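## Task

Find the red apple sitting on a shelf in one of the storage bays and place it on the desk, moving no other object there. Everything else must stay on its shelf, table or counter. The robot must not tip over or finish leaning. The apple must rest on the desk by itself, not held there by the robot, and at the end the gripper must have released it and the robot must have backed away.

## Robot and tools

ROBOT. A Hello Robot Stretch 3 with one arm: a two-wheeled base (0.33 m long, 0.34 m wide), a lift sliding on a mast, and a telescoping arm that reaches out to the robot's RIGHT side, ending in a wrist with yaw, pitch and roll and a two-finger gripper. The base cannot strafe, so to shift the gripper forward or back you drive the base. On-the-spot turns pivot about the point midway between the drive wheels, 0.05 m behind the front edge. With the arm pulled in and the wrist folded, a turn sweeps a circle of radius 0.28 m; an unfolded, level gripper pokes outside it. Loose objects may occasionally get nudged by something other than the robot.

FRAMES. Base frame: origin on the floor between the drive wheels, x forward, y left, z up. hand_pose is reported in it, located where the closed fingertips meet; with all wrist joints at zero its x axis points up, y back along the arm toward the mast, z toward the robot's rear. Odometry frame = base frame at the start of the scene; base_odometry counts wheel rotation only, so slip shows up as motion. Heading is positive to the left, in -3.142 to 3.142.

execute_actions. Argument "actions" is a list holding one action or nothing (empty = just report state and images). Optional "cameras": list of "head_camera", "nav_camera", "wrist_camera" or "all"; omitted/null/["all"] returns every camera, [] returns none. An action may contain:
- "base": exactly one of {"translate_m": d} (relative drive straight, metres, -1 to 1, forward positive) or {"rotate_rad": d} (relative turn in place, radians, -3.2 to 3.2, left/counter-clockwise positive). Offsets count from the base position given in the latest reported state.
- "joints": a single object of absolute targets keyed by joint name (not offsets): lift_m 0 to 1.1 (arm height on mast, m); arm_m 0 to 0.52 (extension, m); wrist_yaw_rad -1.345 to 4.42 (0 = along the arm, positive swings toward the front, 3.0 = folded over the base); wrist_pitch_rad -1.57 to 0.451 (0 level, negative tips fingers down); wrist_roll_rad -2.911 to 2.911 (0 = fingers side by side, level); gripper_m -0.089 to 0.179 (larger is wider; the real fingertip gap is smaller by about 0.007 near closed and 0.025 fully open, zero below 0.007); head_pan_rad -3.953 to 1.73 (0 forward, positive left, -1.57 looks along the arm); head_tilt_rad -1.53 to 0.419 (negative looks down). Done tolerances: 0.004 m for lift, arm, gripper; 0.02 rad for yaw, roll, head; 0.05 rad for pitch.
- "contact_limits": {"arm_m": effort percent 1 to 100}; the arm motion halts with contact_stop when its effort reaches that value (negative when retracting). Smaller is softer; too small stops immediately. The result shows the active, default and maximum limit.
All motions in an action begin together; an action lasts at most 15 s. Joints or base left out may keep driving toward earlier targets. Unknown keys or out-of-range numbers reject the whole call with no motion. Once a result reports a stop, later motion, wait and finished_scene calls in that same reply are skipped.

wait: {"seconds": 0 to 10}; commands nothing and returns state and images. zoom_image: {"camera", "region": [x0,y0,x1,y1]} in pixels of that camera's newest full image, origin top-left, at most 504x504. finished_scene: {"scene": n} ends the current scene permanently and reports success; the goal must already hold. Replying without any tool call ends everything.

RESULTS. base_status / joint_status: "done" (for the base, wheels turned the full amount even if slipping); "off_target" (stopped short and may still push); "contact_stop", "time_out", "torque_fault" (target dropped, joint holds where it is unless slack or off). Arm and lift stop and go slack on firm contact until their next command; a slack lift may sink under load or keep pressing, and closing fingers on a surface lifts it. Base, wrist and head never contact-stop. A wrist servo pushing hard for several seconds shuts off for 10 s. on_its_own lists what was not commanded; "held at" is a held target, not a position. motor_effort: percent, positive toward higher values, bracket = peak; readings carry fixed bias and noise. Effort at rest outside its normal range suggests contact or load. Positive wheel effort pushes forward. lidar_m: 12 distances for 30-degree sectors from the base origin, 1st straight ahead, counter-clockwise (4th left, 7th behind, 10th right), "-" = nothing; plane 0.17 m up, range 0.15 to 12 m, blind to glass and to tabletops; own body can hide sectors 5, 6, 9, 10. wrist_depth_mm (45 to 1000) and head_depth_mm (280 to 4000, image sideways): 7x7 grids of median depth, top-left first. base_tilt in degrees (forward, right positive), turned_by_wheels and turned_by_imu give recent rotation.

CAMERAS. head_camera (896x504) and nav_camera (672x504 fisheye) ride on the head and follow pan/tilt; wrist_camera (644x364) is on the gripper. Calibration intrinsics and extrinsics are supplied relative to the base frame, with small errors.

SPEED. Base goes fast (0.30 m/s, 1.9 rad/s) only when stowed: lift_m < 0.30, arm_m < 0.03, wrist_yaw_rad > 2.54; otherwise 0.10 m/s and 0.63 rad/s.

GRIPPER. Grip by commanding gripper_m smaller than the object (lower = tighter; overly hard squeezes get relaxed by a stall guard and may let things slip). Release by commanding at least 0.02 above the contact value. Neither reading nor status proves a grasp; check images.

CAUTIONS. Fold or unfold the wrist only with lift_m 0.32 to 0.95, wrist_pitch_rad -0.4 and roll near 0; once folded, lift may drop to 0.25. Keep pitch at -0.5 or lower when yaw is below -0.4. Pushing against something rigid with the gripper above about 0.45 m can tip the robot, more so with raised contact limits or repeated pushes. Never drive while gripping, hooking or pressing on something fixed. If snagged or leaning, reverse the last move in small steps, pull the gripper free, and lower lift to about 0.2 if still tipped. Avoid drops, slams, hard hits and heavy pushes; do not knock other items off their furniture.

Each tool is called after ">>>" as name(argument=value, ...), one argument or row to a line, values as JSON.

## Session

>>> execute_actions(
  actions=[],
)

Scene clock: 0.00 s.
base_odometry: x=+0.000 y=+0.000 heading=+0.000 (m, m, rad; odometry frame)
turned_by_wheels: +0.000 (rad since the last result)
turned_by_imu: +0.000 (rad since the last result)
base_tilt: forward=+0.2 right=-1.3 (deg)
lidar_m: 2.22 1.33 1.14 1.15 1.11 0.98 0.98 0.89 1.69 0.84 0.87 1.93
head_depth_mm: 2272 3445 3529 3580 3612 3055 2149 / 2222 3547 3647 3608 3685 3082 2158 / 2261 3579 3732 3807 2756 3044 2155 / 2263 3303 3441 3463 2773 2833 2144 / 2228 2654 2655 2674 2536 2718 2176 / 2105 2174 2184 2181 2199 2190 2065 / 1820 1834 1820 1825 1843 1868 1862
base_status: not commanded
joint_positions: lift_m=+0.580 arm_m=+0.001 wrist_yaw_rad=+2.983 wrist_pitch_rad=-0.630 wrist_roll_rad=+0.011 gripper_m=+0.037 head_pan_rad=+0.009 head_tilt_rad=-0.006
joint_status: not commanded
motor_effort: left_wheel=+0 right_wheel=+0 lift_m=+25 arm_m=+2 wrist_yaw_rad=+0 wrist_pitch_rad=+5 wrist_roll_rad=+1 gripper_m=+0 head_pan_rad=+0 head_tilt_rad=+1 (%)
hand_pose: x=+0.0093 y=+0.0446 z=+0.5481 quat_wxyz=(+0.273, +0.691, +0.164, +0.649) (m; base frame)
wrist_depth_mm: - - - - - - - / - - - - - - - / - - - - - - - / - 999 985 - 982 976 969 / 886 890 - 878 879 874 838 / 782 793 - 760 - 752 733 / 689 687 - 682 675 671 687
pictures: head_camera (sideways: a quarter turn clockwise sets it upright), nav_camera (sideways: a quarter turn counterclockwise sets it upright), wrist_camera
Images, in order (width x height): head_camera 896x504, nav_camera 672x504, wrist_camera 644x364.

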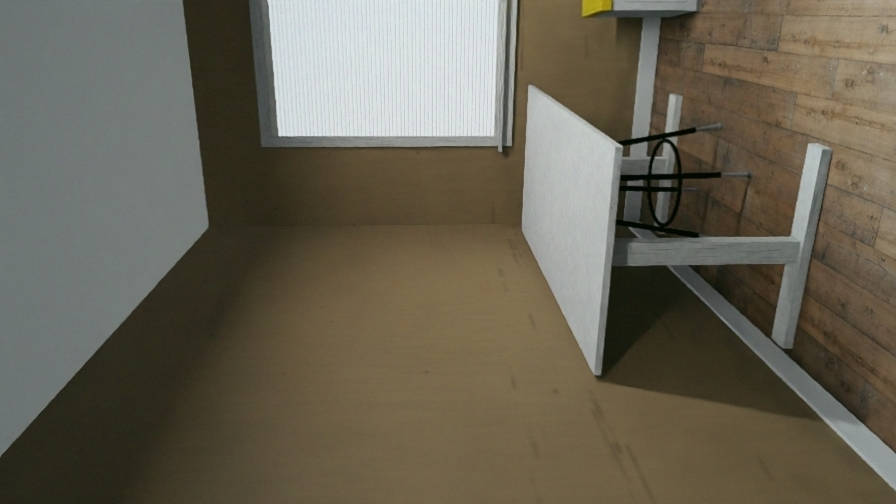

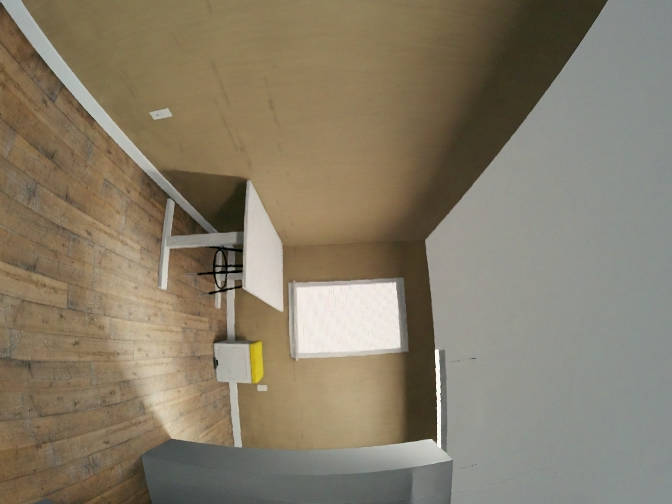

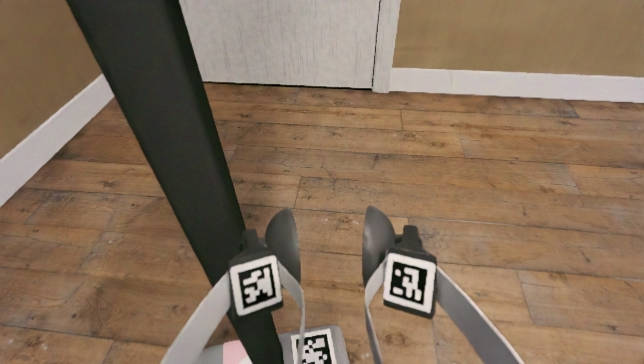

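>>> execute_actions(
  actions=[
    {"joints":{"head_pan_rad":-1.4,"head_tilt_rad":-0.3}},
  ],
  cameras=["head_camera","nav_camera"],
)

Scene clock: 2.97 s.
base_odometry: x=+0.000 y=+0.000 heading=+0.000 (m, m, rad; odometry frame)
turned_by_wheels: +0.000 (rad since the last result)
turned_by_imu: +0.000 (rad since the last result)
base_tilt: forward=+0.2 right=-1.3 (deg)
lidar_m: 2.21 1.33 1.14 1.15 1.11 0.98 0.98 0.90 1.69 0.84 0.86 1.93
head_depth_mm: 1436 1595 1785 2053 2243 1888 1520 / 1060 1160 1250 1374 1525 1687 1507 / 855 907 969 1036 1118 1213 1309 / 720 764 809 868 933 997 1079 / 736 785 836 901 974 1055 1158 / 777 831 894 967 1047 1143 1265 / 819 883 954 1035 1136 1725 1499
base_status: not commanded
joint_positions: lift_m=+0.580 arm_m=+0.001 wrist_yaw_rad=+2.983 wrist_pitch_rad=-0.630 wrist_roll_rad=+0.011 gripper_m=+0.037 head_pan_rad=-1.393 head_tilt_rad=-0.296
joint_status: all done
motor_effort: left_wheel=+0(0) right_wheel=+0(0) lift_m=+25(25) arm_m=+1(1) wrist_yaw_rad=+0(0) wrist_pitch_rad=+5(5) wrist_roll_rad=+0(0) gripper_m=+1(0) head_pan_rad=-2(30) head_tilt_rad=-1(15) (%)
hand_pose: x=+0.0093 y=+0.0446 z=+0.5481 quat_wxyz=(+0.273, +0.691, +0.164, +0.649) (m; base frame)
wrist_depth_mm: - - - - - - - / - - - - - - - / - - - - - - - / - 987 981 - - 995 955 / 854 857 - 859 879 855 827 / 782 761 - 785 - 737 743 / 668 676 - 692 659 653 665
pictures: head_camera (sideways: a quarter turn clockwise sets it upright), nav_camera (sideways: a quarter turn counterclockwise sets it upright)
camera_calibration (this result's frames):
head_camera: T_world_to_cam=[[-0.0345935, 0.326324, -0.944625, 1.25527], [0.978336, 0.204097, 0.0346781, -0.0434533], [0.204111, -0.922961, -0.326315, 0.383367], [0, 0, 0, 1]] pos_world=[0.00768641, -0.0469235, 1.31236]
nav_camera: T_world_to_cam=[[-0.00842782, -0.274702, 0.961492, -1.20249], [-0.989014, -0.13962, -0.0485589, 0.113546], [0.147582, -0.951339, -0.270507, 0.312864], [0, 0, 0, 1]] pos_world=[0.0559907, -0.0168349, 1.24633]
Images, in order (width x height): head_camera 896x504, nav_camera 672x504.

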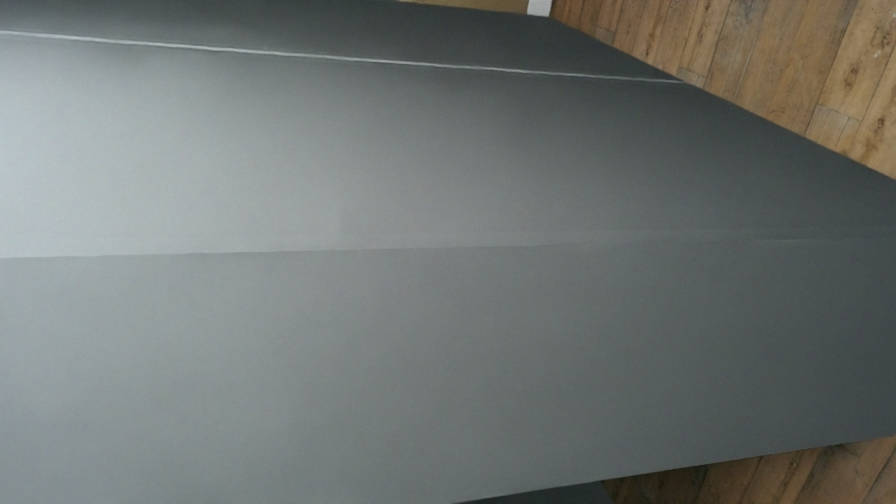

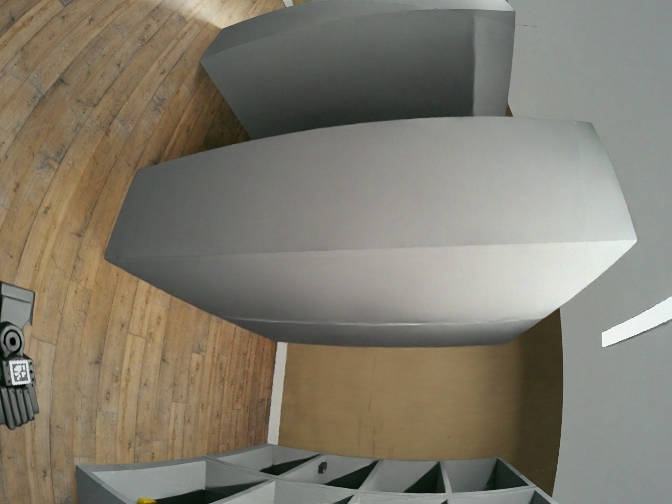

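>>> execute_actions(
  actions=[
    {"joints":{"head_pan_rad":-2.35,"head_tilt_rad":-0.3}},
  ],
  cameras=["head_camera","nav_camera"],
)

Scene clock: 7.30 s.
base_odometry: x=+0.000 y=+0.000 heading=+0.000 (m, m, rad; odometry frame)
turned_by_wheels: +0.000 (rad since the last result)
turned_by_imu: +0.001 (rad since the last result)
base_tilt: forward=+0.1 right=-1.3 (deg)
lidar_m: 2.21 1.33 1.14 1.15 1.11 0.98 0.98 0.89 1.70 0.84 0.86 1.93
head_depth_mm: 788 848 904 977 1047 1147 1256 / 759 803 853 918 987 1067 1168 / 1522 1657 1680 1101 1441 1263 1391 / 1526 1630 1691 1825 1571 1786 1495 / 1482 1551 1637 1764 1895 1853 1533 / 2232 2362 2458 2654 2552 1937 1531 / 2210 2332 2440 2578 2562 1908 1545
base_status: not commanded
joint_positions: lift_m=+0.580 arm_m=+0.001 wrist_yaw_rad=+2.983 wrist_pitch_rad=-0.630 wrist_roll_rad=+0.011 gripper_m=+0.037 head_pan_rad=-2.343 head_tilt_rad=-0.296
joint_status: all done
motor_effort: left_wheel=+0(0) right_wheel=+0(0) lift_m=+25(25) arm_m=+1(1) wrist_yaw_rad=+0(0) wrist_pitch_rad=+5(5) wrist_roll_rad=+0(1) gripper_m=+0(1) head_pan_rad=-2(30) head_tilt_rad=-1(2) (%)
hand_pose: x=+0.0093 y=+0.0446 z=+0.5481 quat_wxyz=(+0.273, +0.691, +0.164, +0.649) (m; base frame)
wrist_depth_mm: - - - - - - - / - - - - - - - / - - - - - - - / - - 977 984 998 983 - / 871 879 - 870 860 836 842 / 780 758 - 768 - 765 748 / 666 687 - 708 663 662 655
pictures: head_camera (sideways: a quarter turn clockwise sets it upright), nav_camera (sideways: a quarter turn counterclockwise sets it upright)
camera_calibration (this result's frames):
head_camera: T_world_to_cam=[[0.245419, 0.218063, -0.944573, 1.25349], [0.735093, -0.677078, 0.0346825, -0.0419752], [-0.631987, -0.702861, -0.326465, 0.388662], [0, 0, 0, 1]] pos_world=[-0.0311467, -0.0285862, 1.31236]
nav_camera: T_world_to_cam=[[-0.228455, -0.153043, 0.96145, -1.2011], [-0.688856, 0.72327, -0.0485529, 0.111707], [-0.687958, -0.673393, -0.27066, 0.318159], [0, 0, 0, 1]] pos_world=[0.0214329, -0.0503681, 1.24633]
Images, in order (width x height): head_camera 896x504, nav_camera 672x504.

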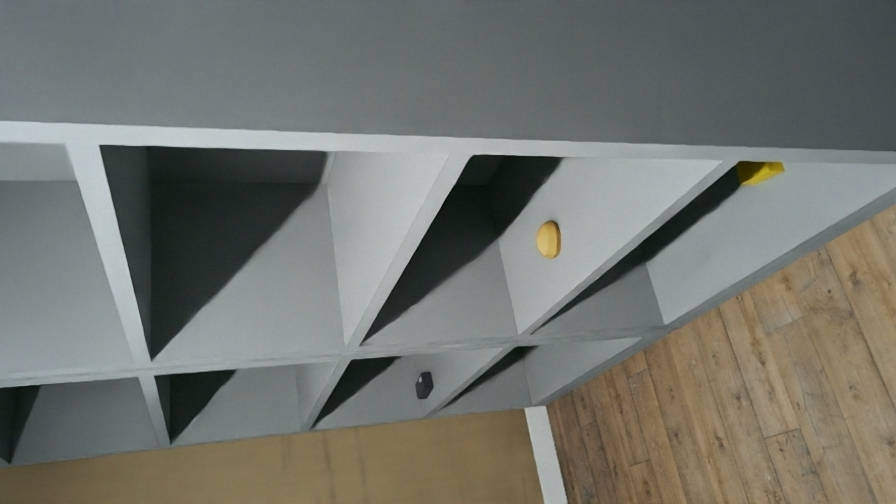

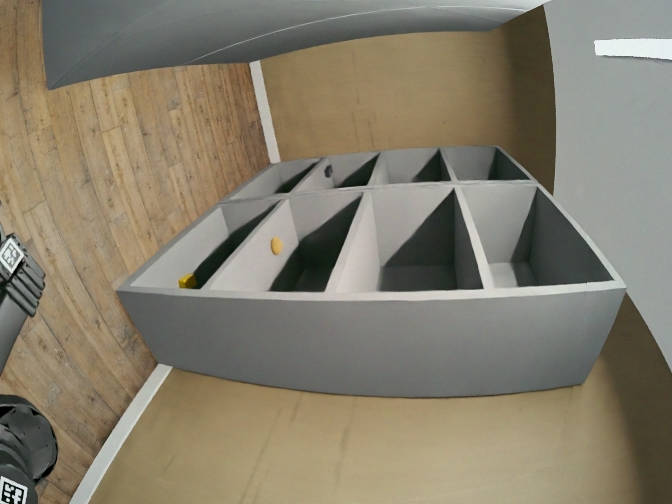

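>>> execute_actions(
  actions=[
    {"joints":{"lift_m":0.26,"wrist_pitch_rad":-0.4,"head_pan_rad":-2.0},"base":{"rotate_rad":-0.53}},
  ],
  cameras=[],
)

>>> execute_actions(
  actions=[
    {"base":{"translate_m":1.0}},
  ],
  cameras=[],
)

>>> execute_actions(
  actions=[
    {"base":{"translate_m":0.4}},
  ],
  cameras=["head_camera","nav_camera"],
)

Scene clock: 19.67 s.
base_odometry: x=+0.000 y=+0.000 heading=-0.530 (m, m, rad; odometry frame)
turned_by_wheels: -0.530 (rad since the last result)
turned_by_imu: -0.533 (rad since the last result)
base_tilt: forward=+0.1 right=-1.3 (deg)
lidar_m: 1.93 2.24 1.33 1.14 1.15 1.11 0.98 0.98 0.90 1.69 0.84 0.87
head_depth_mm: 975 1039 1098 1167 1233 1315 1392 / 898 956 1024 1097 1189 1289 1393 / 829 878 930 1006 1073 1161 1254 / 774 818 872 923 1001 1083 1172 / 947 1659 1712 1226 1526 1624 1478 / 1510 1591 1660 1766 1605 1796 1531 / 1442 1519 1570 1707 1824 1900 1537
base_status: done
joint_positions: lift_m=+0.261 arm_m=+0.001 wrist_yaw_rad=+2.983 wrist_pitch_rad=-0.421 wrist_roll_rad=+0.011 gripper_m=+0.037 head_pan_rad=-2.007 head_tilt_rad=-0.297
joint_status: all done
motor_effort: left_wheel=+4(9) right_wheel=-2(4) lift_m=+11(20) arm_m=+0(0) wrist_yaw_rad=+0(0) wrist_pitch_rad=+8(9) wrist_roll_rad=+0(0) gripper_m=+0(0) head_pan_rad=+2(19) head_tilt_rad=-1(1) (%)
hand_pose: x=+0.0141 y=+0.0754 z=+0.2727 quat_wxyz=(+0.203, +0.705, +0.092, +0.674) (m; base frame)
wrist_depth_mm: 908 - - - - - - / 942 - - - - - - / - - 983 963 953 927 932 / 736 709 755 725 720 708 685 / 604 594 622 592 597 579 566 / 497 511 - 521 - 487 474 / 445 - - - 415 420 416
pictures: none
No camera images: the call's "cameras" was empty. Leave "cameras" out to get every camera's image.

Scene clock: 24.60 s.
base_odometry: x=+0.863 y=-0.505 heading=-0.530 (m, m, rad; odometry frame)
turned_by_wheels: +0.000 (rad since the last result)
turned_by_imu: +0.000 (rad since the last result)
base_tilt: forward=+0.1 right=-1.3 (deg)
lidar_m: 1.06 2.05 1.51 1.40 1.40 1.63 1.95 1.57 0.57 0.51 1.55 0.96
head_depth_mm: 1868 1993 2119 2191 2351 1886 1505 / 602 641 692 742 2160 1772 1439 / 558 592 628 674 719 780 845 / 520 547 582 617 660 708 759 / 485 511 538 572 606 644 690 / 457 480 502 531 561 597 632 / 431 451 471 496 522 550 588
base_status: done
joint_positions: lift_m=+0.261 arm_m=+0.001 wrist_yaw_rad=+2.983 wrist_pitch_rad=-0.420 wrist_roll_rad=+0.011 gripper_m=+0.037 head_pan_rad=-2.007 head_tilt_rad=-0.297
joint_status: not commanded
motor_effort: left_wheel=+4(14) right_wheel=-2(4) lift_m=+11(11) arm_m=+1(1) wrist_yaw_rad=+0(0) wrist_pitch_rad=+8(8) wrist_roll_rad=+0(0) gripper_m=+0(0) head_pan_rad=+2(3) head_tilt_rad=-1(1) (%)
hand_pose: x=+0.0142 y=+0.0754 z=+0.2728 quat_wxyz=(+0.203, +0.705, +0.091, +0.674) (m; base frame)
wrist_depth_mm: - - - - - - - / - - - - - - - / - - 979 952 942 946 900 / 754 726 722 727 714 707 687 / 587 605 615 597 608 572 560 / 505 492 - 512 - 492 478 / 447 - - - 417 421 418
pictures: none
No camera images: the call's "cameras" was empty. Leave "cameras" out to get every camera's image.

Scene clock: 27.60 s.
base_odometry: x=+1.208 y=-0.707 heading=-0.529 (m, m, rad; odometry frame)
turned_by_wheels: +0.000 (rad since the last result)
turned_by_imu: +0.000 (rad since the last result)
base_tilt: forward=+0.1 right=-1.3 (deg)
lidar_m: 0.87 1.95 1.31 1.49 1.50 1.76 2.34 0.79 0.64 1.38 0.80 0.59
head_depth_mm: 530 565 607 658 719 790 876 / 590 1153 1210 670 695 752 804 / 799 1273 1334 937 1433 1124 988 / 962 1433 1498 1017 1516 1170 1396 / 1254 1359 1419 1219 1509 1616 1453 / 1198 1274 1333 1406 1471 1625 1531 / 1172 1241 1438 2177 2222 1922 1541
base_status: done
joint_positions: lift_m=+0.261 arm_m=+0.001 wrist_yaw_rad=+2.983 wrist_pitch_rad=-0.420 wrist_roll_rad=+0.011 gripper_m=+0.037 head_pan_rad=-2.007 head_tilt_rad=-0.297
joint_status: not commanded
motor_effort: left_wheel=+4(15) right_wheel=-2(6) lift_m=+11(11) arm_m=+1(1) wrist_yaw_rad=+0(0) wrist_pitch_rad=+8(8) wrist_roll_rad=+0(0) gripper_m=+0(0) head_pan_rad=+3(3) head_tilt_rad=-1(1) (%)
hand_pose: x=+0.0142 y=+0.0755 z=+0.2728 quat_wxyz=(+0.203, +0.705, +0.091, +0.674) (m; base frame)
wrist_depth_mm: - - - - - - - / - - - - - - - / 993 - 1000 973 947 960 932 / 751 732 749 719 727 716 691 / 615 596 611 589 609 574 575 / 501 498 - 512 - 493 483 / 447 - - - 419 419 414
pictures: head_camera (sideways: a quarter turn clockwise sets it upright), nav_camera (sideways: a quarter turn counterclockwise sets it upright)
camera_calibration (this result's frames):
head_camera: T_world_to_cam=[[0.160004, 0.287179, -0.944419, 1.25381], [0.917196, -0.396922, 0.0346955, -0.0431029], [-0.364897, -0.871769, -0.326909, 0.38761], [0, 0, 0, 1]] pos_world=[-0.0196433, -0.0392712, 1.31233]
nav_camera: T_world_to_cam=[[-0.165425, -0.220208, 0.961323, -1.20132], [-0.888768, 0.455781, -0.0485352, 0.112903], [-0.427465, -0.862422, -0.271112, 0.317158], [0, 0, 0, 1]] pos_world=[0.0371908, -0.0424745, 1.24632]
Images, in order (width x height): head_camera 896x504, nav_camera 672x504.

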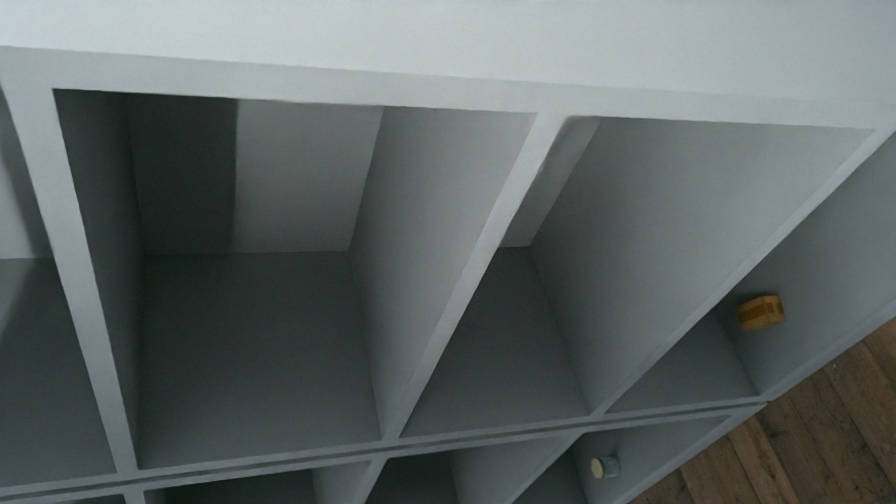

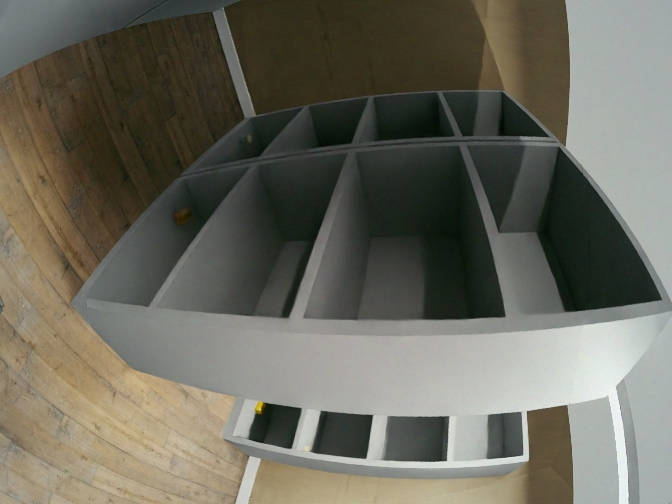

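>>> execute_actions(
  actions=[
    {"joints":{"head_pan_rad":-2.4},"base":{"rotate_rad":0.235}},
  ],
  cameras=[],
)

>>> execute_actions(
  actions=[
    {"base":{"translate_m":1.0}},
  ],
  cameras=[],
)

>>> execute_actions(
  actions=[
    {"base":{"translate_m":0.4}},
  ],
  cameras=["head_camera","nav_camera"],
)

Scene clock: 32.33 s.
base_odometry: x=+1.208 y=-0.707 heading=-0.295 (m, m, rad; odometry frame)
turned_by_wheels: +0.235 (rad since the last result)
turned_by_imu: +0.237 (rad since the last result)
base_tilt: forward=+0.2 right=-1.2 (deg)
lidar_m: 1.95 1.73 1.31 1.49 1.55 2.09 1.92 0.65 1.35 1.63 0.59 0.59
head_depth_mm: 675 724 790 862 949 1063 1184 / 597 639 686 738 807 877 966 / 545 579 616 659 706 767 832 / 668 1211 1285 939 1382 1132 959 / 775 1347 1427 951 1519 1137 1388 / 940 1398 1453 1127 1511 1225 1428 / 1197 1289 1353 1242 1451 1540 1494
base_status: done
joint_positions: lift_m=+0.261 arm_m=+0.001 wrist_yaw_rad=+2.983 wrist_pitch_rad=-0.420 wrist_roll_rad=+0.011 gripper_m=+0.037 head_pan_rad=-2.393 head_tilt_rad=-0.297
joint_status: all done
motor_effort: left_wheel=-4(11) right_wheel=+2(7) lift_m=+11(11) arm_m=+1(0) wrist_yaw_rad=+0(0) wrist_pitch_rad=+8(8) wrist_roll_rad=+0(1) gripper_m=+0(0) head_pan_rad=-2(21) head_tilt_rad=-1(1) (%)
hand_pose: x=+0.0142 y=+0.0755 z=+0.2728 quat_wxyz=(+0.203, +0.705, +0.091, +0.674) (m; base frame)
wrist_depth_mm: - - - - - - - / - - - - - - - / - - 990 979 966 936 905 / 767 739 737 708 695 728 695 / 597 603 635 582 604 583 574 / 498 500 - 525 - 486 480 / 447 - - - 425 416 412
pictures: none
No camera images: the call's "cameras" was empty. Leave "cameras" out to get every camera's image.

Scene clock: 37.27 s.
base_odometry: x=+2.165 y=-0.998 heading=-0.295 (m, m, rad; odometry frame)
turned_by_wheels: +0.000 (rad since the last result)
turned_by_imu: +0.000 (rad since the last result)
base_tilt: forward=+0.1 right=-1.3 (deg)
lidar_m: 0.95 0.97 0.97 1.06 1.54 2.12 1.61 0.58 0.43 1.30 2.03 1.49
head_depth_mm: 1856 1948 2012 2106 2187 1848 1522 / 1934 2034 2124 2119 2381 1901 1507 / 538 570 607 651 698 753 823 / 488 513 543 577 614 658 710 / 445 468 493 519 548 584 624 / 410 428 448 472 496 525 557 / 381 396 413 432 453 478 502
base_status: done
joint_positions: lift_m=+0.261 arm_m=+0.001 wrist_yaw_rad=+2.983 wrist_pitch_rad=-0.420 wrist_roll_rad=+0.011 gripper_m=+0.037 head_pan_rad=-2.393 head_tilt_rad=-0.297
joint_status: not commanded
motor_effort: left_wheel=-4(9) right_wheel=+2(7) lift_m=+11(11) arm_m=+1(1) wrist_yaw_rad=+0(0) wrist_pitch_rad=+8(8) wrist_roll_rad=+0(0) gripper_m=+0(0) head_pan_rad=-2(2) head_tilt_rad=-1(1) (%)
hand_pose: x=+0.0142 y=+0.0755 z=+0.2729 quat_wxyz=(+0.203, +0.705, +0.091, +0.674) (m; base frame)
wrist_depth_mm: - - - - - - - / - - - - - - - / 994 - 955 944 929 931 930 / 753 738 726 739 733 699 705 / 599 593 618 600 602 574 569 / 508 500 - 520 - 490 479 / 441 - - - 415 418 409
pictures: none
No camera images: the call's "cameras" was empty. Leave "cameras" out to get every camera's image.

Scene clock: 40.27 s.
base_odometry: x=+2.548 y=-1.114 heading=-0.295 (m, m, rad; odometry frame)
turned_by_wheels: +0.000 (rad since the last result)
turned_by_imu: +0.000 (rad since the last result)
base_tilt: forward=+0.1 right=-1.2 (deg)
lidar_m: 0.56 0.57 1.21 0.82 1.55 2.12 1.94 0.67 1.38 2.27 1.47 1.07
head_depth_mm: 678 729 794 868 955 1063 1194 / 598 642 691 742 807 886 971 / 563 597 636 680 729 794 854 / 780 1248 1325 947 1446 1128 1321 / 941 1382 1453 1022 1516 1135 1429 / 1274 1396 1453 1131 1534 1288 1440 / 1227 1287 1354 1370 1454 1563 1509
base_status: done
joint_positions: lift_m=+0.261 arm_m=+0.001 wrist_yaw_rad=+2.983 wrist_pitch_rad=-0.420 wrist_roll_rad=+0.011 gripper_m=+0.037 head_pan_rad=-2.393 head_tilt_rad=-0.297
joint_status: not commanded
motor_effort: left_wheel=-4(10) right_wheel=+2(9) lift_m=+11(11) arm_m=+1(0) wrist_yaw_rad=+0(0) wrist_pitch_rad=+8(8) wrist_roll_rad=+0(0) gripper_m=+0(0) head_pan_rad=-2(2) head_tilt_rad=-1(1) (%)
hand_pose: x=+0.0142 y=+0.0755 z=+0.2729 quat_wxyz=(+0.203, +0.705, +0.091, +0.674) (m; base frame)
wrist_depth_mm: 979 - - - - - - / - - - - - - - / 988 - 965 936 958 940 921 / 754 735 728 722 713 720 667 / 603 593 616 584 599 572 559 / 501 499 - 514 - 489 481 / 445 - - - 424 418 413
pictures: head_camera (sideways: a quarter turn clockwise sets it upright), nav_camera (sideways: a quarter turn counterclockwise sets it upright)
camera_calibration (this result's frames):
head_camera: T_world_to_cam=[[0.256832, 0.206093, -0.944226, 1.25297], [0.699998, -0.713301, 0.0347117, -0.041799], [-0.666363, -0.669871, -0.327463, 0.390171], [0, 0, 0, 1]] pos_world=[-0.0325485, -0.0266796, 1.31231]
nav_camera: T_world_to_cam=[[-0.236625, -0.142023, 0.961165, -1.20067], [-0.65148, 0.757113, -0.048513, 0.111427], [-0.720821, -0.637659, -0.271677, 0.319684], [0, 0, 0, 1]] pos_world=[0.0189173, -0.051037, 1.2463]
Images, in order (width x height): head_camera 896x504, nav_camera 672x504.

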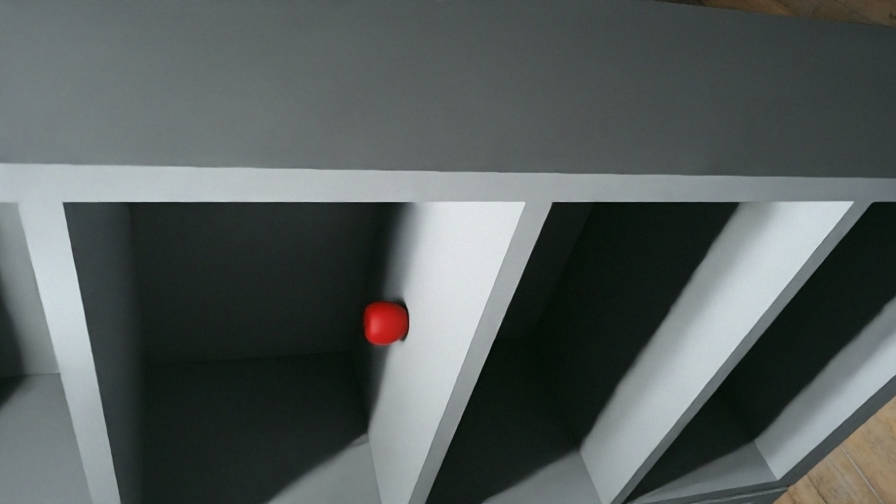

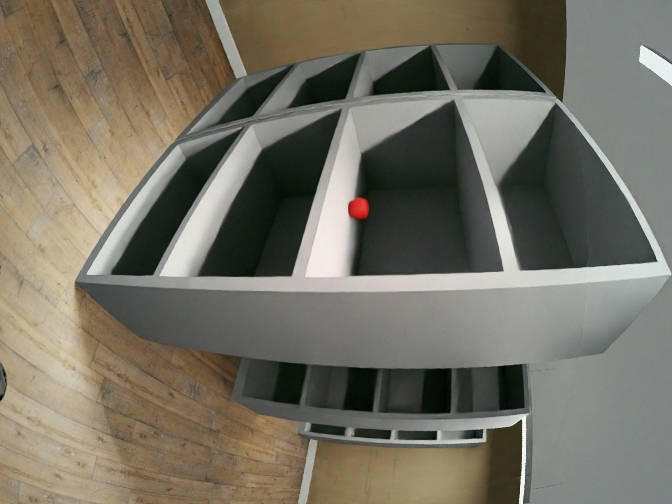

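>>> execute_actions(
  actions=[
    {"joints":{"head_pan_rad":-1.65,"head_tilt_rad":-0.45},"base":{"rotate_rad":-1.575}},
  ],
  cameras=[],
)

>>> execute_actions(
  actions=[
    {"base":{"translate_m":0.94}},
  ],
  cameras=[],
)

>>> execute_actions(
  actions=[
    {"joints":{"lift_m":0.5}},
  ],
  cameras=[],
)

>>> execute_actions(
  actions=[
    {"joints":{"lift_m":0.94,"wrist_yaw_rad":0,"gripper_m":0.15}},
  ],
)

Scene clock: 48.60 s.
base_odometry: x=+2.548 y=-1.114 heading=-1.870 (m, m, rad; odometry frame)
turned_by_wheels: -1.575 (rad since the last result)
turned_by_imu: -1.584 (rad since the last result)
base_tilt: forward=+0.2 right=-1.3 (deg)
lidar_m: 2.27 1.46 1.07 0.56 0.57 1.21 0.82 1.19 2.12 1.94 0.67 1.39
head_depth_mm: 3262 3535 3690 2681 2015 1600 1343 / 3245 3562 3740 2678 2005 1629 1354 / 3180 3479 3735 2716 2029 1611 1345 / 3209 3467 3772 2721 2026 1631 1357 / 3203 3484 3628 2746 2044 1635 1350 / 3121 3284 3376 2386 2050 1644 1371 / 1806 1904 2253 2488 2066 1597 1296
base_status: done
joint_positions: lift_m=+0.261 arm_m=+0.001 wrist_yaw_rad=+2.983 wrist_pitch_rad=-0.420 wrist_roll_rad=+0.011 gripper_m=+0.037 head_pan_rad=-1.657 head_tilt_rad=-0.445
joint_status: all done
motor_effort: left_wheel=+4(14) right_wheel=-2(5) lift_m=+11(11) arm_m=+0(0) wrist_yaw_rad=+0(0) wrist_pitch_rad=+8(8) wrist_roll_rad=+0(0) gripper_m=+0(0) head_pan_rad=+2(27) head_tilt_rad=-2(11) (%)
hand_pose: x=+0.0142 y=+0.0755 z=+0.2729 quat_wxyz=(+0.203, +0.705, +0.091, +0.674) (m; base frame)
wrist_depth_mm: 484 - 540 995 - - - / 545 - 582 - - - - / 968 - 647 831 957 922 899 / 761 625 692 712 715 702 691 / 605 601 621 583 601 576 572 / 505 506 - 513 - 489 481 / 447 - - - 420 418 415
pictures: none
No camera images: the call's "cameras" was empty. Leave "cameras" out to get every camera's image.

Scene clock: 53.43 s.
base_odometry: x=+2.271 y=-2.012 heading=-1.870 (m, m, rad; odometry frame)
turned_by_wheels: +0.000 (rad since the last result)
turned_by_imu: +0.000 (rad since the last result)
base_tilt: forward=+0.2 right=-1.3 (deg)
lidar_m: 1.34 1.39 1.07 1.03 1.07 1.04 1.75 0.74 0.72 0.98 0.63 1.39
head_depth_mm: 831 901 950 649 1156 951 855 / 828 894 937 652 1161 958 836 / 818 891 933 657 1150 957 841 / 817 881 937 662 1146 964 842 / 813 878 937 664 1128 964 846 / 809 874 930 671 1138 973 827 / 807 866 927 673 1102 971 830
base_status: done
joint_positions: lift_m=+0.261 arm_m=+0.001 wrist_yaw_rad=+2.983 wrist_pitch_rad=-0.420 wrist_roll_rad=+0.011 gripper_m=+0.037 head_pan_rad=-1.657 head_tilt_rad=-0.445
joint_status: not commanded
motor_effort: left_wheel=+4(15) right_wheel=-2(4) lift_m=+11(11) arm_m=+0(0) wrist_yaw_rad=-1(0) wrist_pitch_rad=+8(8) wrist_roll_rad=+1(0) gripper_m=+0(0) head_pan_rad=+2(2) head_tilt_rad=-2(1) (%)
hand_pose: x=+0.0142 y=+0.0755 z=+0.2729 quat_wxyz=(+0.203, +0.705, +0.091, +0.674) (m; base frame)
wrist_depth_mm: 906 - 979 981 - - - / 963 - - - - - - / 990 - 972 960 946 946 901 / 755 736 726 734 724 697 720 / 610 600 620 584 605 579 572 / 506 511 - 509 - 484 483 / 446 - - - 422 423 419
pictures: none
No camera images: the call's "cameras" was empty. Leave "cameras" out to get every camera's image.

Scene clock: 56.43 s.
base_odometry: x=+2.271 y=-2.012 heading=-1.870 (m, m, rad; odometry frame)
turned_by_wheels: +0.000 (rad since the last result)
turned_by_imu: +0.000 (rad since the last result)
base_tilt: forward=+0.1 right=-1.3 (deg)
lidar_m: 1.34 1.39 1.07 1.03 1.07 1.04 1.75 0.74 0.72 0.98 0.63 1.39
head_depth_mm: 828 896 949 648 1144 951 857 / 826 897 938 653 1155 952 836 / 820 890 939 655 1149 957 842 / 818 885 937 660 1143 963 840 / 813 878 936 666 1135 964 843 / 810 875 926 671 1139 969 827 / 806 870 923 673 1100 971 827
base_status: not commanded
joint_positions: lift_m=+0.499 arm_m=+0.001 wrist_yaw_rad=+2.983 wrist_pitch_rad=-0.420 wrist_roll_rad=+0.011 gripper_m=+0.037 head_pan_rad=-1.657 head_tilt_rad=-0.445
joint_status: all done
motor_effort: left_wheel=+4(4) right_wheel=-2(2) lift_m=+38(37) arm_m=+1(1) wrist_yaw_rad=+0(0) wrist_pitch_rad=+8(8) wrist_roll_rad=+1(0) gripper_m=+0(0) head_pan_rad=+2(2) head_tilt_rad=-1(2) (%)
hand_pose: x=+0.0142 y=+0.0755 z=+0.5116 quat_wxyz=(+0.203, +0.705, +0.091, +0.674) (m; base frame)
wrist_depth_mm: 902 - - - - - - / 973 - - - - - - / - - - - - - - / - - - - - - - / 984 995 - 977 971 958 908 / 818 822 - 784 - 793 779 / 708 715 684 685 675 669 665
pictures: none
No camera images: the call's "cameras" was empty. Leave "cameras" out to get every camera's image.

Scene clock: 61.27 s.
base_odometry: x=+2.271 y=-2.012 heading=-1.870 (m, m, rad; odometry frame)
turned_by_wheels: +0.000 (rad since the last result)
turned_by_imu: +0.001 (rad since the last result)
base_tilt: forward=+0.1 right=-1.3 (deg)
lidar_m: 1.34 1.39 1.07 1.03 1.07 1.04 1.75 0.74 0.71 0.98 0.63 1.39
head_depth_mm: 830 903 946 647 1155 1023 - / 827 894 941 653 1155 986 - / 822 891 936 657 1148 - - / 820 881 937 660 1147 - - / 812 881 938 666 1128 980 846 / 812 870 927 669 1137 968 827 / 806 869 920 673 1105 978 829
base_status: not commanded
joint_positions: lift_m=+0.939 arm_m=+0.001 wrist_yaw_rad=+0.002 wrist_pitch_rad=-0.420 wrist_roll_rad=+0.011 gripper_m=+0.150 head_pan_rad=-1.657 head_tilt_rad=-0.445
joint_status: all done
motor_effort: left_wheel=+4(4) right_wheel=-2(2) lift_m=+38(39) arm_m=+1(1) wrist_yaw_rad=-2(5) wrist_pitch_rad=+8(8) wrist_roll_rad=+0(1) gripper_m=+0(94) head_pan_rad=+3(3) head_tilt_rad=-1(2) (%)
hand_pose: x=-0.0211 y=-0.3701 z=+0.9517 quat_wxyz=(+0.688, +0.147, -0.695, -0.148) (m; base frame)
wrist_depth_mm: 448 553 518 425 482 469 447 / 293 288 283 284 283 285 283 / 433 593 795 811 789 794 549 / 467 678 877 903 902 826 582 / 460 634 804 817 776 802 593 / 439 - 696 677 678 667 545 / 479 583 592 584 577 580 552
pictures: head_camera (sideways: a quarter turn clockwise sets it upright), nav_camera (sideways: a quarter turn counterclockwise sets it upright), wrist_camera
camera_calibration (this result's frames):
head_camera: T_world_to_cam=[[0.0634957, 0.460137, -0.885574, 1.17762], [0.997229, -0.0637199, 0.038393, -0.0483978], [-0.0387626, -0.885558, -0.462908, 0.562601], [0, 0, 0, 1]] pos_world=[-0.00470204, -0.0467335, 1.30516]
nav_camera: T_world_to_cam=[[-0.0918253, -0.402216, 0.910928, -1.13597], [-0.990596, 0.130081, -0.0424193, 0.105553], [-0.101433, -0.906256, -0.410379, 0.496413], [0, 0, 0, 1]] pos_world=[0.0506022, -0.0207601, 1.24299]
wrist_camera: T_world_to_cam=[[-0.999467, -0.00914478, -0.0313317, 0.0111217], [0.0211638, 0.549212, -0.835415, 1.03074], [0.0248474, -0.835633, -0.548726, 0.377954], [0, 0, 0, 1]] pos_world=[-0.0200899, -0.250165, 1.06884]
Images, in order (width x height): head_camera 896x504, nav_camera 672x504, wrist_camera 644x364.

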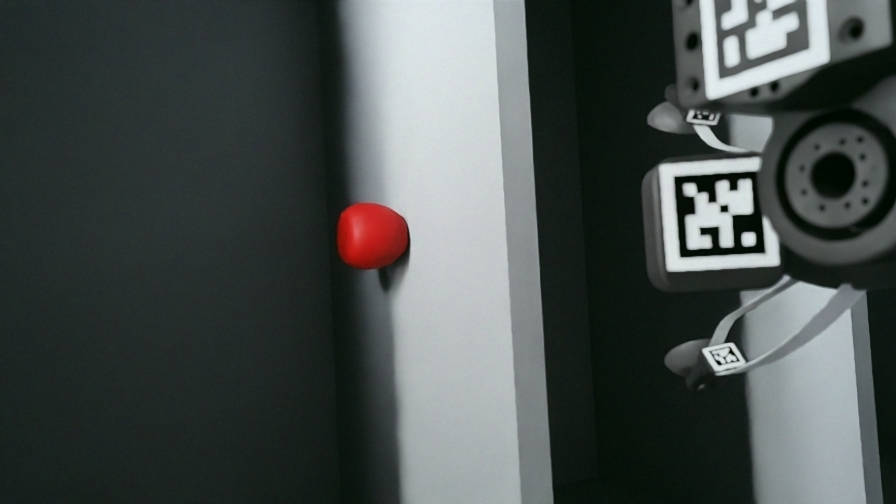

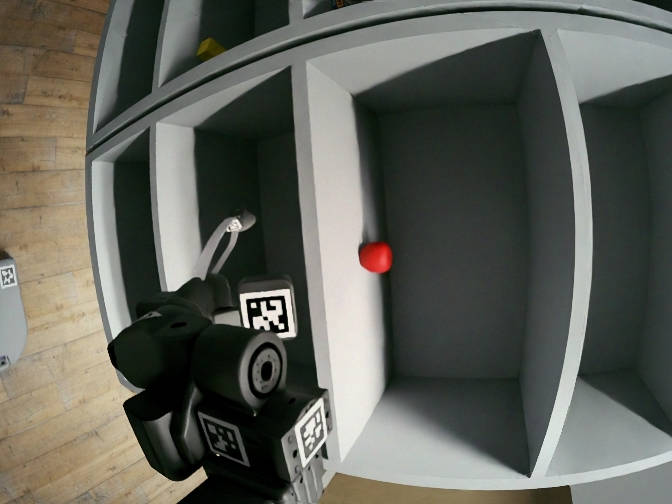

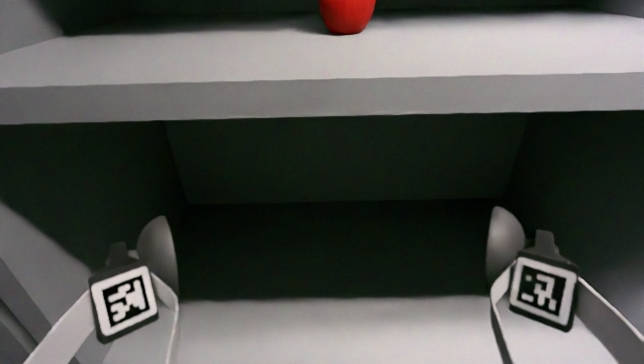

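>>> execute_actions(
  actions=[
    {"joints":{"lift_m":1.025,"arm_m":0.08},"base":{"translate_m":-0.028}},
  ],
  cameras=[],
)

>>> execute_actions(
  actions=[
    {"joints":{"arm_m":0.28}},
  ],
  cameras=["head_camera","wrist_camera"],
)

Scene clock: 67.70 s.
base_odometry: x=+2.279 y=-1.986 heading=-1.869 (m, m, rad; odometry frame)
turned_by_wheels: +0.000 (rad since the last result)
turned_by_imu: +0.001 (rad since the last result)
base_tilt: forward=+0.1 right=-1.3 (deg)
lidar_m: 1.37 1.42 1.07 1.03 1.07 1.02 1.72 2.04 0.70 0.98 0.65 1.39
head_depth_mm: 828 900 - - - 900 854 / 823 899 - - - 901 836 / 825 891 943 - - - 837 / 820 885 935 - - 910 841 / 814 877 936 664 1127 959 822 / 810 871 927 670 1138 969 829 / 804 870 917 672 1135 971 827
base_status: done
joint_positions: lift_m=+1.024 arm_m=+0.080 wrist_yaw_rad=+0.001 wrist_pitch_rad=-0.419 wrist_roll_rad=+0.011 gripper_m=+0.150 head_pan_rad=-1.657 head_tilt_rad=-0.445
joint_status: all done
motor_effort: left_wheel=+4(7) right_wheel=-2(5) lift_m=+38(36) arm_m=+4(5) wrist_yaw_rad=-1(2) wrist_pitch_rad=+8(8) wrist_roll_rad=+0(1) gripper_m=+1(0) head_pan_rad=+2(2) head_tilt_rad=-1(2) (%)
hand_pose: x=-0.0212 y=-0.4488 z=+1.0368 quat_wxyz=(+0.688, +0.147, -0.695, -0.148) (m; base frame)
wrist_depth_mm: 503 609 595 601 613 611 547 / 504 611 588 492 569 555 501 / 413 410 401 394 391 387 379 / 317 311 305 302 298 297 293 / 263 264 262 266 260 260 261 / 481 - 786 793 782 780 508 / 455 673 695 679 679 662 595
pictures: none
No camera images: the call's "cameras" was empty. Leave "cameras" out to get every camera's image.

Scene clock: 70.40 s.
base_odometry: x=+2.279 y=-1.986 heading=-1.869 (m, m, rad; odometry frame)
turned_by_wheels: +0.000 (rad since the last result)
turned_by_imu: +0.000 (rad since the last result)
base_tilt: forward=+0.1 right=-1.3 (deg)
lidar_m: 1.37 1.42 1.07 1.03 1.07 1.01 1.73 2.05 0.70 0.98 0.65 1.39
head_depth_mm: 829 887 - 619 1142 950 852 / 822 874 919 650 1150 957 836 / 819 869 - 625 1151 962 842 / 818 873 - 603 1135 964 841 / 816 878 932 635 1126 968 825 / 815 875 925 669 1131 967 827 / 806 873 922 675 1130 972 826
base_status: not commanded
joint_positions: lift_m=+1.024 arm_m=+0.280 wrist_yaw_rad=+0.001 wrist_pitch_rad=-0.419 wrist_roll_rad=+0.011 gripper_m=+0.150 head_pan_rad=-1.657 head_tilt_rad=-0.445
joint_status: all done
motor_effort: left_wheel=+4(4) right_wheel=-2(2) lift_m=+38(38) arm_m=+5(5) wrist_yaw_rad=-1(1) wrist_pitch_rad=+8(7) wrist_roll_rad=+0(1) gripper_m=+0(0) head_pan_rad=+3(2) head_tilt_rad=-1(2) (%)
hand_pose: x=-0.0213 y=-0.6488 z=+1.0368 quat_wxyz=(+0.688, +0.147, -0.695, -0.148) (m; base frame)
wrist_depth_mm: 412 421 417 419 420 418 417 / 446 446 453 457 449 453 450 / 409 410 402 351 390 384 381 / 312 308 301 206 297 293 289 / 250 259 247 232 242 247 237 / 208 - 206 204 203 198 205 / - 173 176 176 174 173 168
pictures: head_camera (sideways: a quarter turn clockwise sets it upright), wrist_camera
camera_calibration (this result's frames):
head_camera: T_world_to_cam=[[0.0634957, 0.460137, -0.885574, 1.17762], [0.997229, -0.0637199, 0.038393, -0.0483978], [-0.0387626, -0.885558, -0.462908, 0.562601], [0, 0, 0, 1]] pos_world=[-0.00470204, -0.0467335, 1.30516]
wrist_camera: T_world_to_cam=[[-0.999476, -0.00813353, -0.0313286, 0.0116621], [0.0217268, 0.548848, -0.83564, 1.25492], [0.0239913, -0.835883, -0.548383, 0.191207], [0, 0, 0, 1]] pos_world=[-0.0201968, -0.528841, 1.15389]
Images, in order (width x height): head_camera 896x504, wrist_camera 644x364.

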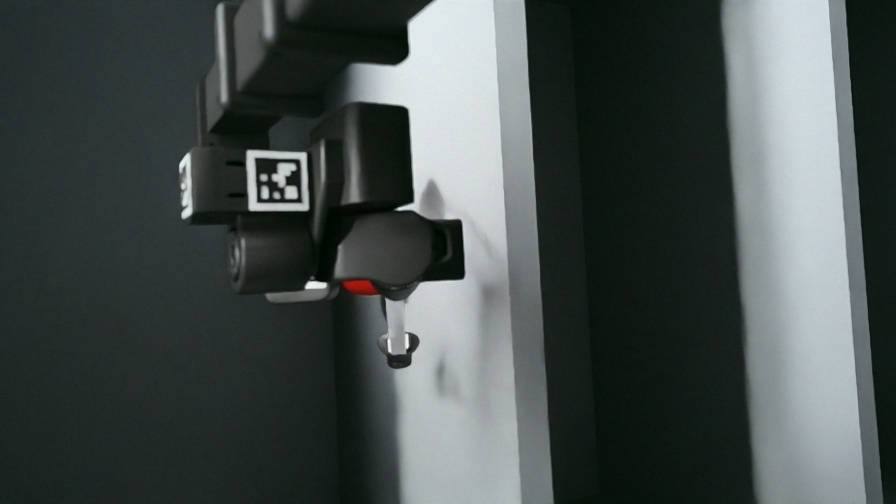

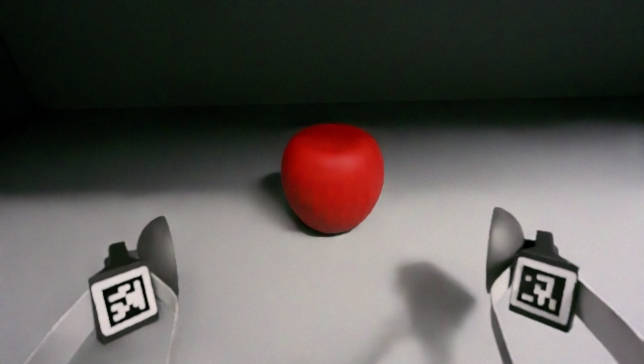

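>>> execute_actions(
  actions=[
    {"joints":{"arm_m":0.368,"lift_m":1.018}},
  ],
  cameras=["wrist_camera"],
)

>>> execute_actions(
  actions=[
    {"joints":{"gripper_m":0.04}},
  ],
  cameras=["wrist_camera"],
)

Scene clock: 75.20 s.
base_odometry: x=+2.279 y=-1.986 heading=-1.869 (m, m, rad; odometry frame)
turned_by_wheels: +0.000 (rad since the last result)
turned_by_imu: +0.001 (rad since the last result)
base_tilt: forward=+0.2 right=-1.2 (deg)
lidar_m: 1.37 1.42 1.07 1.03 1.07 1.02 1.73 2.05 0.70 0.98 0.65 1.39
head_depth_mm: 830 888 - 619 1142 953 852 / 824 881 916 652 1167 958 835 / 821 869 - 657 1143 963 842 / 817 869 - 630 1140 964 840 / 811 876 937 664 1125 961 825 / 808 876 928 669 1131 965 828 / 805 870 925 671 1138 976 828
base_status: not commanded
joint_positions: lift_m=+1.019 arm_m=+0.368 wrist_yaw_rad=+0.001 wrist_pitch_rad=-0.419 wrist_roll_rad=+0.011 gripper_m=+0.150 head_pan_rad=-1.657 head_tilt_rad=-0.445
joint_status: all done
motor_effort: left_wheel=+4(4) right_wheel=-2(2) lift_m=+11(31) arm_m=+5(5) wrist_yaw_rad=-1(1) wrist_pitch_rad=+8(8) wrist_roll_rad=+1(0) gripper_m=+0(0) head_pan_rad=+2(3) head_tilt_rad=-1(2) (%)
hand_pose: x=-0.0213 y=-0.7368 z=+1.0310 quat_wxyz=(+0.688, +0.147, -0.695, -0.148) (m; base frame)
wrist_depth_mm: 336 336 334 336 334 336 335 / 359 358 358 360 363 361 366 / 380 378 383 377 374 365 363 / 299 294 290 289 288 284 278 / 240 250 236 136 214 236 228 / 201 - 198 124 145 191 197 / - 167 170 142 163 166 162
pictures: wrist_camera
camera_calibration (this result's frames):
wrist_camera: T_world_to_cam=[[-0.999476, -0.00812329, -0.0313288, 0.0107726], [0.0217325, 0.548848, -0.83564, 1.29844], [0.0239829, -0.835883, -0.548384, 0.114516], [0, 0, 0, 1]] pos_world=[-0.0201979, -0.616839, 1.14817]
Images, in order (width x height): wrist_camera 644x364.

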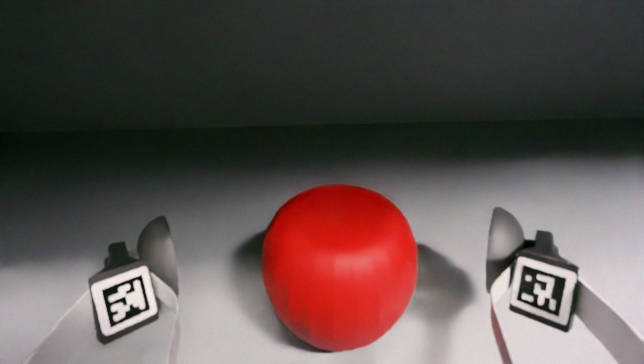

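Scene clock: 76.80 s.
base_odometry: x=+2.279 y=-1.986 heading=-1.869 (m, m, rad; odometry frame)
turned_by_wheels: +0.000 (rad since the last result)
turned_by_imu: +0.000 (rad since the last result)
base_tilt: forward=+0.1 right=-1.3 (deg)
lidar_m: 1.37 1.42 1.07 1.03 1.07 1.01 1.72 2.04 0.70 0.98 0.65 1.40
head_depth_mm: 836 891 - 619 1152 950 852 / 826 878 920 654 1158 952 836 / 818 865 - 655 1146 957 837 / 815 869 - 632 1147 963 840 / 810 877 937 663 1131 966 823 / 808 876 928 670 1141 974 824 / 808 874 926 673 1137 975 827
base_status: not commanded
joint_positions: lift_m=+1.019 arm_m=+0.368 wrist_yaw_rad=+0.000 wrist_pitch_rad=-0.421 wrist_roll_rad=+0.011 gripper_m=+0.041 head_pan_rad=-1.657 head_tilt_rad=-0.445
joint_status: all done
motor_effort: left_wheel=+3(4) right_wheel=-2(2) lift_m=+11(11) arm_m=+4(4) wrist_yaw_rad=+1(1) wrist_pitch_rad=+8(8) wrist_roll_rad=+1(0) gripper_m=-18(99) head_pan_rad=+2(2) head_tilt_rad=-1(2) (%)
hand_pose: x=-0.0216 y=-0.7366 z=+1.0306 quat_wxyz=(+0.688, +0.147, -0.695, -0.149) (m; base frame)
wrist_depth_mm: 331 334 332 337 335 336 334 / 368 360 359 365 361 365 366 / 381 379 381 377 370 364 361 / 297 296 292 291 284 282 279 / 237 238 234 135 141 231 228 / 199 198 137 122 130 199 191 / 171 171 169 133 163 167 166
pictures: wrist_camera
camera_calibration (this result's frames):
wrist_camera: T_world_to_cam=[[-0.999487, -0.00653788, -0.0313423, 0.0116003], [0.0225721, 0.55037, -0.834616, 1.29806], [0.0227065, -0.834895, -0.54994, 0.11678], [0, 0, 0, 1]] pos_world=[-0.0203572, -0.616836, 1.14796]
Images, in order (width x height): wrist_camera 644x364.

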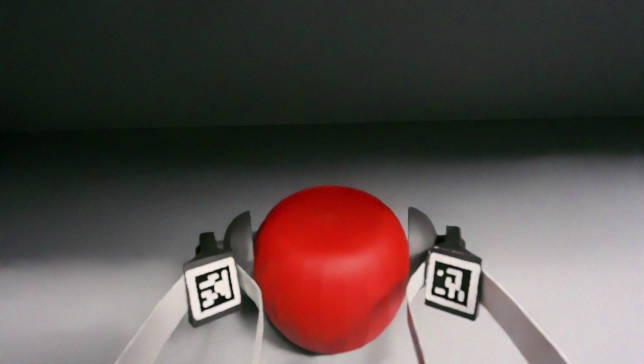

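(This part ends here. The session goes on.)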